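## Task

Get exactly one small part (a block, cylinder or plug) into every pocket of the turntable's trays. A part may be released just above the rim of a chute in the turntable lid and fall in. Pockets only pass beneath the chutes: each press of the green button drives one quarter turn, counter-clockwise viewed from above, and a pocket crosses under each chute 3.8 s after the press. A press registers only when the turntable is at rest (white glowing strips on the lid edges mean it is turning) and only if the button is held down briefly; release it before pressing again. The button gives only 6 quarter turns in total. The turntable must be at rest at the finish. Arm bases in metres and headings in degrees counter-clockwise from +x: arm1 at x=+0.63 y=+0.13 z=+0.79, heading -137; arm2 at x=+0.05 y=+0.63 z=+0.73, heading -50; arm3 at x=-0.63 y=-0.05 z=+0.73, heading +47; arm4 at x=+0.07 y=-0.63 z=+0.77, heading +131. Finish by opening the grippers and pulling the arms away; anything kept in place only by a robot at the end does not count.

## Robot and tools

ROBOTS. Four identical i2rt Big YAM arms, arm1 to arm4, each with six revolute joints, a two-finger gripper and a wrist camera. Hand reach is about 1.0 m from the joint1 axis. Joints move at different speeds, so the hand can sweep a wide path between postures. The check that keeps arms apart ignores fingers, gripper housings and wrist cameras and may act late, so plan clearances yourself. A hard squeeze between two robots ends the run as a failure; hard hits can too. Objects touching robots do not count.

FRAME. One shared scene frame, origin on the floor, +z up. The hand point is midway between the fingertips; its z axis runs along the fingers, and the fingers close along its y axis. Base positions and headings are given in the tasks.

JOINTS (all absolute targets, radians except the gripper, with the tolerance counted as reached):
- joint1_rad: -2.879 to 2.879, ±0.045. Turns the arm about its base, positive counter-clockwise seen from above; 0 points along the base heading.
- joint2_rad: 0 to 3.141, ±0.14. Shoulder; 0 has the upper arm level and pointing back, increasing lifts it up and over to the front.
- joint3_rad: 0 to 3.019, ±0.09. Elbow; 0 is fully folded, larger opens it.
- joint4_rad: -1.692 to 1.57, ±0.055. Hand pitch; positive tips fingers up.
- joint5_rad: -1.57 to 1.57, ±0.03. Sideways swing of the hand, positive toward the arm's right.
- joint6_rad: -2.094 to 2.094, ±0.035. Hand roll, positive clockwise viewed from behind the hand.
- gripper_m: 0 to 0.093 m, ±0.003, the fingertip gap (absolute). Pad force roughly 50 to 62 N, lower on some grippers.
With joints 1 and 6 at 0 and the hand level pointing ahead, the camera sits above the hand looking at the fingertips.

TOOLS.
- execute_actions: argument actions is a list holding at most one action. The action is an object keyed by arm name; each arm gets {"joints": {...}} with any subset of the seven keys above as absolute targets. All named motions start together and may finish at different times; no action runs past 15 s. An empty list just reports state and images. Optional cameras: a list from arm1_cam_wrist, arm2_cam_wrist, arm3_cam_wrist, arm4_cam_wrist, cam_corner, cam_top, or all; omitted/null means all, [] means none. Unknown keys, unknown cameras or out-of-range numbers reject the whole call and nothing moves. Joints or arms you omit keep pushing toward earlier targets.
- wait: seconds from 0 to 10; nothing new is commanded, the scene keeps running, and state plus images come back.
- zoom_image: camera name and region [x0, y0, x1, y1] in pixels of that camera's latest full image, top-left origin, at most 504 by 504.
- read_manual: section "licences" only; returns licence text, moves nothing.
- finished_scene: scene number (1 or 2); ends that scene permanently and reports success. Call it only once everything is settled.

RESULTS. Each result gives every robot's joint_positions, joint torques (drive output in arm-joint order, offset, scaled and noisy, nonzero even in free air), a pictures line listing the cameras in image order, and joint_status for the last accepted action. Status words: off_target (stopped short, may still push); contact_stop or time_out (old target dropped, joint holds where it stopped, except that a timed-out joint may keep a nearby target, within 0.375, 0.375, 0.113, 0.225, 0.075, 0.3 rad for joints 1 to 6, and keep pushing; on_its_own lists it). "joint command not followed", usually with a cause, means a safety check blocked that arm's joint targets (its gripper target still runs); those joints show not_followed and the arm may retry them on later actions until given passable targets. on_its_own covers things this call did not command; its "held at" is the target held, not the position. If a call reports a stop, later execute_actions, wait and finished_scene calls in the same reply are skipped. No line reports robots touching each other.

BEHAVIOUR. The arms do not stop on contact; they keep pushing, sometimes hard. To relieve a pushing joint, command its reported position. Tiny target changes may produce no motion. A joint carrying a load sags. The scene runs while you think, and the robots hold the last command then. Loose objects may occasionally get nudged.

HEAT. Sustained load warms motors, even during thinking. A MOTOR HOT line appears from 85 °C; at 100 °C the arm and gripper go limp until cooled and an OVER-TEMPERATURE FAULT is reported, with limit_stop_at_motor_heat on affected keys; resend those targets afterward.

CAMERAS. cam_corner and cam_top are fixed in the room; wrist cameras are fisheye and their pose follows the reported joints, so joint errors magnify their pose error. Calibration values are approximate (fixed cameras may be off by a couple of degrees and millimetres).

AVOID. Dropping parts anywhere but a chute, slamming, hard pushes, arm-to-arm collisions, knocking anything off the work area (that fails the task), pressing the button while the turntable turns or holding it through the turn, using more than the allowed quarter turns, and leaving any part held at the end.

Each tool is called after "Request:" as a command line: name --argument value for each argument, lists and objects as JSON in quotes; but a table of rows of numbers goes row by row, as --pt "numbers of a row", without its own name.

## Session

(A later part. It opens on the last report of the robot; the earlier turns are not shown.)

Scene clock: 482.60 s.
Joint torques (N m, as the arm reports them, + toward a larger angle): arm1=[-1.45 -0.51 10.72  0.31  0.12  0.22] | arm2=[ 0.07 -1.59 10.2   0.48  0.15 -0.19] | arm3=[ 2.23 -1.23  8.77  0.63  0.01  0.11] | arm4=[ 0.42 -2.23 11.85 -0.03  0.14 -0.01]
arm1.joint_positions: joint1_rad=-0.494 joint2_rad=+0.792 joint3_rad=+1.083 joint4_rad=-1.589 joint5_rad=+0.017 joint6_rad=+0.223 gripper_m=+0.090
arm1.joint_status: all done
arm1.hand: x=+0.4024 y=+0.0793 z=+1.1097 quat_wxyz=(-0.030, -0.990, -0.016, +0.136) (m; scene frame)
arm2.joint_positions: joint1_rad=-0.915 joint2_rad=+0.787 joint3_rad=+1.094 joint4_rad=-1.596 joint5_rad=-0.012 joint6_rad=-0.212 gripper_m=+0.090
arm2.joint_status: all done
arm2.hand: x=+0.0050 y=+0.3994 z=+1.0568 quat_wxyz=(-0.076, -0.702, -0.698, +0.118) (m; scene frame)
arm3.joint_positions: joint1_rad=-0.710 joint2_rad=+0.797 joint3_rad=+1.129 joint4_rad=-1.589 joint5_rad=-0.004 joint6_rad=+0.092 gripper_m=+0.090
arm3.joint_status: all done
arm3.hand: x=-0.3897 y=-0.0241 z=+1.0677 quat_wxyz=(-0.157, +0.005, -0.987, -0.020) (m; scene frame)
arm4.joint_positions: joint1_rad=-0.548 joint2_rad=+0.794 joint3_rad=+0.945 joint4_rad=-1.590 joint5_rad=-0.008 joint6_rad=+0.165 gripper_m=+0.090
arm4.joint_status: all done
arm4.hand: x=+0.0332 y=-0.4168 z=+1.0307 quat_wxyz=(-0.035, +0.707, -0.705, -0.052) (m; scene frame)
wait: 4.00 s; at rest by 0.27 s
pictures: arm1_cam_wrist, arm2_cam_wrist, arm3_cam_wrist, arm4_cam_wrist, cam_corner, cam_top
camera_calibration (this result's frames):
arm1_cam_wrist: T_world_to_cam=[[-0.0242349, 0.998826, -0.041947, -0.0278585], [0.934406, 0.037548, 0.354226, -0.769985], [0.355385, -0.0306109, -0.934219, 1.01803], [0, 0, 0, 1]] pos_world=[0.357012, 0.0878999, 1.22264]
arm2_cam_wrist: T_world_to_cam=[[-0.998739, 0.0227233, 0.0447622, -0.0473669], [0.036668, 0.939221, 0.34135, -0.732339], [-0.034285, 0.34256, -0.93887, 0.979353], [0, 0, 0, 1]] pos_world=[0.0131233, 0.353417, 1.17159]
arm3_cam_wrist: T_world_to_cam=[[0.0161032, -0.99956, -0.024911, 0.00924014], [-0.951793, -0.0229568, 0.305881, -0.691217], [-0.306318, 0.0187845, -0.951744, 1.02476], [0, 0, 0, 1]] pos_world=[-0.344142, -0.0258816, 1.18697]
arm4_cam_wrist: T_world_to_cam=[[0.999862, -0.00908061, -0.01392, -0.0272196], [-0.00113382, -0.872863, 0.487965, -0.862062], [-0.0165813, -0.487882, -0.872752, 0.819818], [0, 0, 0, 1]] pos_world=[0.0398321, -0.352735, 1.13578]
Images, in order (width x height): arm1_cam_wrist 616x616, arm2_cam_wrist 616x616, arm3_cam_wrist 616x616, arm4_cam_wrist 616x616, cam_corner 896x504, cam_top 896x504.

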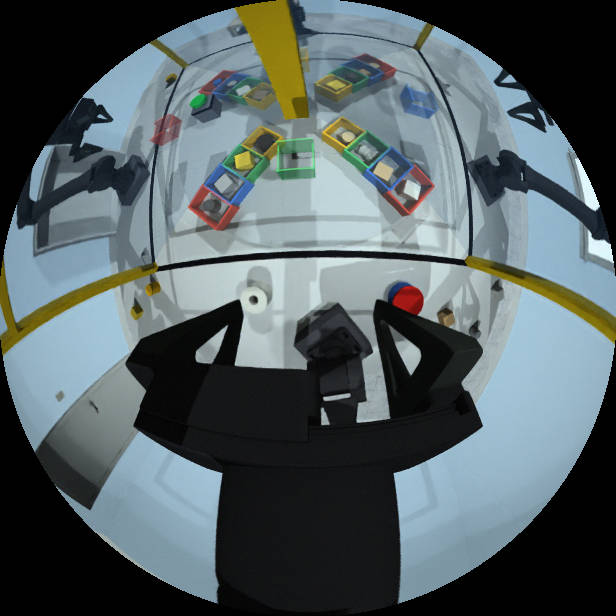

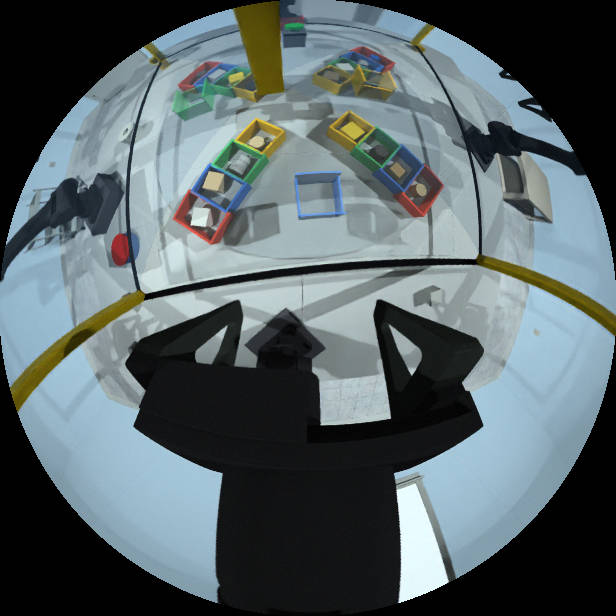

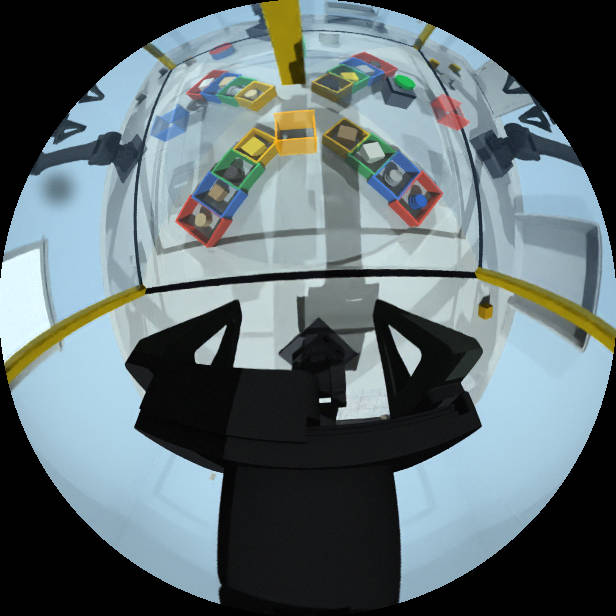

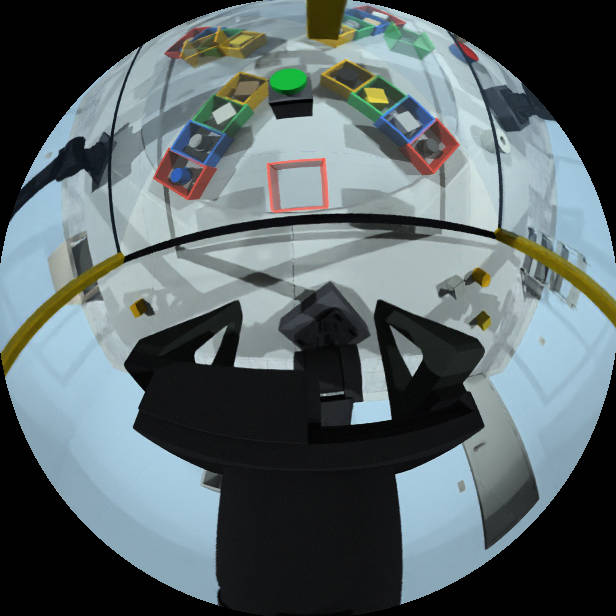

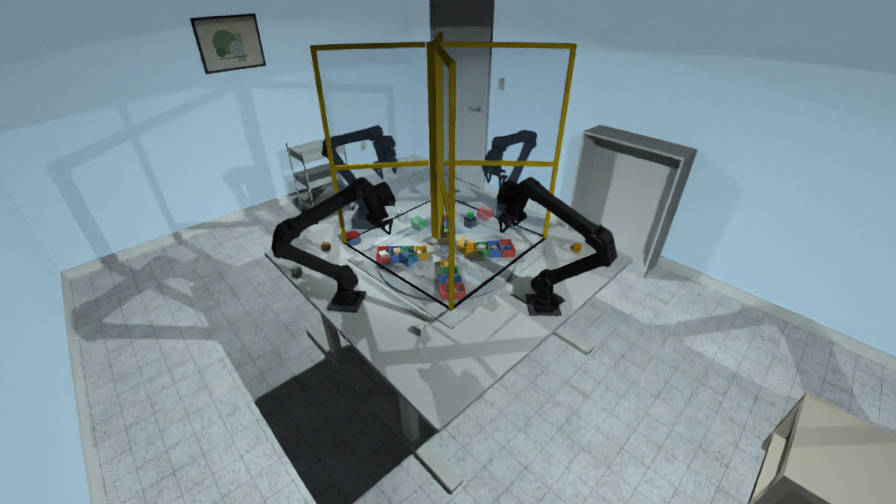

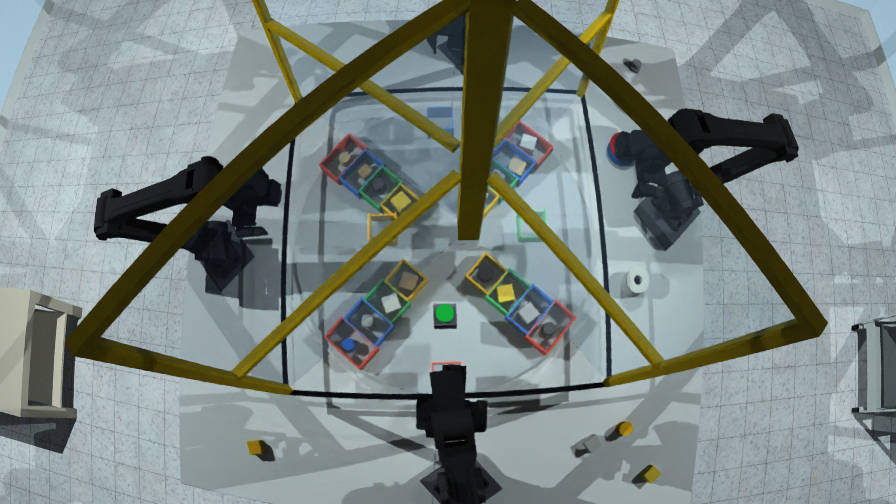

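Request:
execute_actions --actions '[]'

Request:
finished_scene --scene 1

Scene clock: 513.90 s.
Joint torques (N m, as the arm reports them, + toward a larger angle): arm1=[-1.42 -0.58 10.73  0.29  0.13  0.22] | arm2=[ 0.07 -1.7  10.17  0.49  0.15 -0.19] | arm3=[ 2.38 -1.8   8.76  0.63  0.01  0.06] | arm4=[ 0.41 -2.18 11.69 -0.09  0.14  0.03]
arm1.joint_positions: joint1_rad=-0.494 joint2_rad=+0.792 joint3_rad=+1.083 joint4_rad=-1.589 joint5_rad=+0.017 joint6_rad=+0.223 gripper_m=+0.090
arm1.joint_status: all done
arm1.hand: x=+0.4024 y=+0.0793 z=+1.1097 quat_wxyz=(-0.030, -0.990, -0.016, +0.136) (m; scene frame)
arm2.joint_positions: joint1_rad=-0.915 joint2_rad=+0.787 joint3_rad=+1.094 joint4_rad=-1.596 joint5_rad=-0.012 joint6_rad=-0.212 gripper_m=+0.090
arm2.joint_status: all done
arm2.hand: x=+0.0050 y=+0.3994 z=+1.0568 quat_wxyz=(-0.076, -0.702, -0.698, +0.118) (m; scene frame)
arm3.joint_positions: joint1_rad=-0.710 joint2_rad=+0.797 joint3_rad=+1.129 joint4_rad=-1.589 joint5_rad=-0.004 joint6_rad=+0.092 gripper_m=+0.090
arm3.joint_status: all done
arm3.hand: x=-0.3897 y=-0.0241 z=+1.0677 quat_wxyz=(-0.157, +0.005, -0.987, -0.020) (m; scene frame)
arm4.joint_positions: joint1_rad=-0.548 joint2_rad=+0.794 joint3_rad=+0.945 joint4_rad=-1.590 joint5_rad=-0.008 joint6_rad=+0.165 gripper_m=+0.090
arm4.joint_status: all done
arm4.hand: x=+0.0332 y=-0.4168 z=+1.0307 quat_wxyz=(-0.035, +0.707, -0.705, -0.052) (m; scene frame)
pictures: arm1_cam_wrist, arm2_cam_wrist, arm3_cam_wrist, arm4_cam_wrist, cam_corner, cam_top
camera_calibration (this result's frames):
arm1_cam_wrist: T_world_to_cam=[[-0.0242349, 0.998826, -0.041947, -0.0278585], [0.934406, 0.037548, 0.354226, -0.769985], [0.355385, -0.0306109, -0.934219, 1.01803], [0, 0, 0, 1]] pos_world=[0.357012, 0.0878999, 1.22264]
arm2_cam_wrist: T_world_to_cam=[[-0.998739, 0.0227233, 0.0447622, -0.0473669], [0.036668, 0.939221, 0.34135, -0.732339], [-0.034285, 0.34256, -0.93887, 0.979353], [0, 0, 0, 1]] pos_world=[0.0131233, 0.353417, 1.17159]
arm3_cam_wrist: T_world_to_cam=[[0.0161032, -0.99956, -0.024911, 0.00924014], [-0.951793, -0.0229568, 0.305881, -0.691217], [-0.306318, 0.0187845, -0.951744, 1.02476], [0, 0, 0, 1]] pos_world=[-0.344142, -0.0258816, 1.18697]
arm4_cam_wrist: T_world_to_cam=[[0.999862, -0.00908061, -0.01392, -0.0272196], [-0.00113382, -0.872863, 0.487965, -0.862062], [-0.0165813, -0.487882, -0.872752, 0.819818], [0, 0, 0, 1]] pos_world=[0.0398321, -0.352735, 1.13578]
Images, in order (width x height): arm1_cam_wrist 616x616, arm2_cam_wrist 616x616, arm3_cam_wrist 616x616, arm4_cam_wrist 616x616, cam_corner 896x504, cam_top 896x504.

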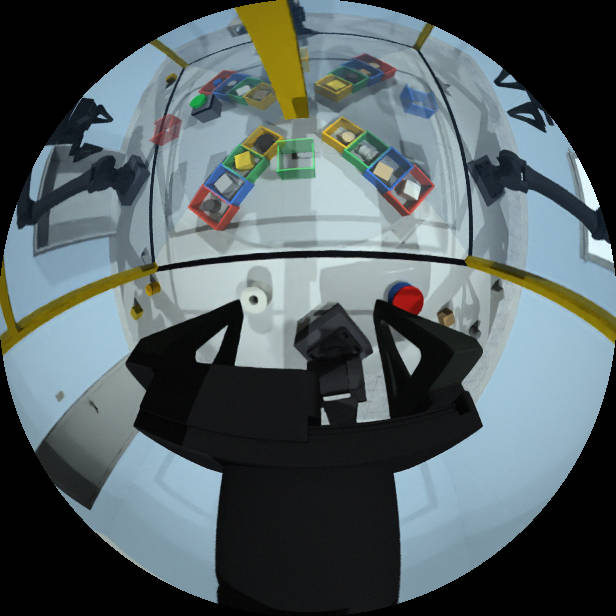

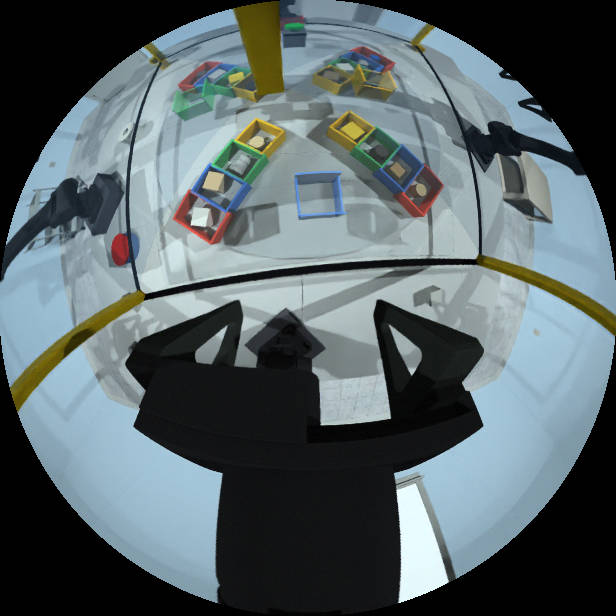

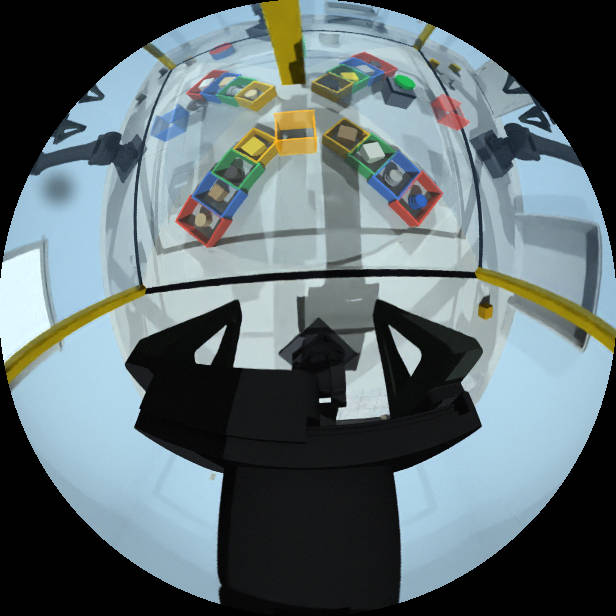

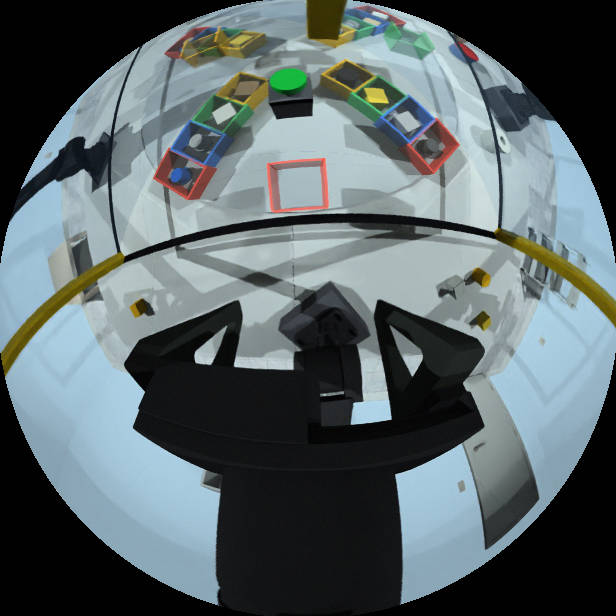

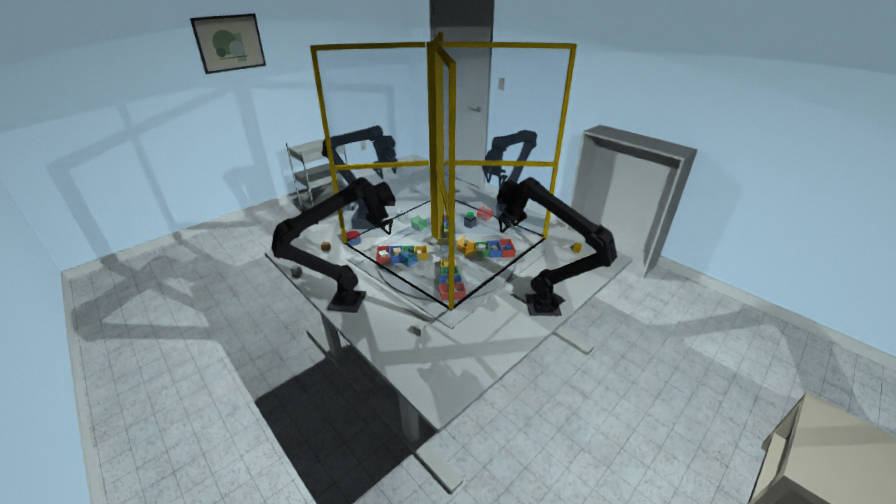

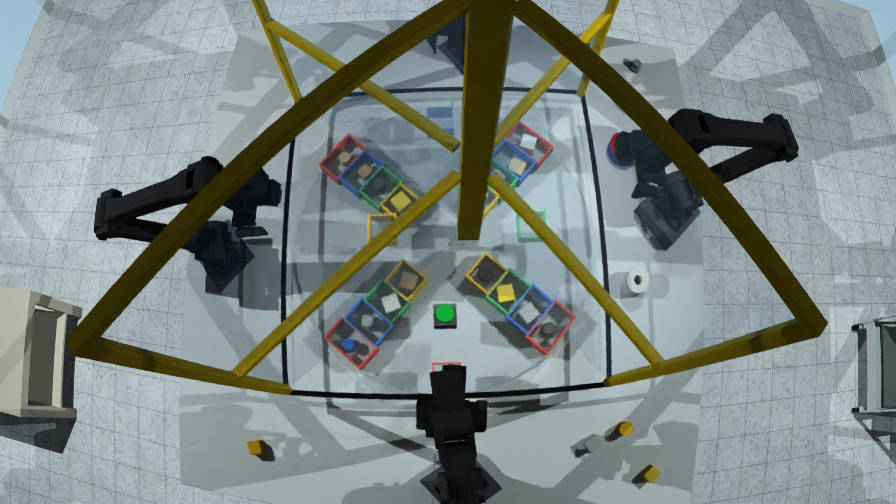

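The scene is finished: the task was done.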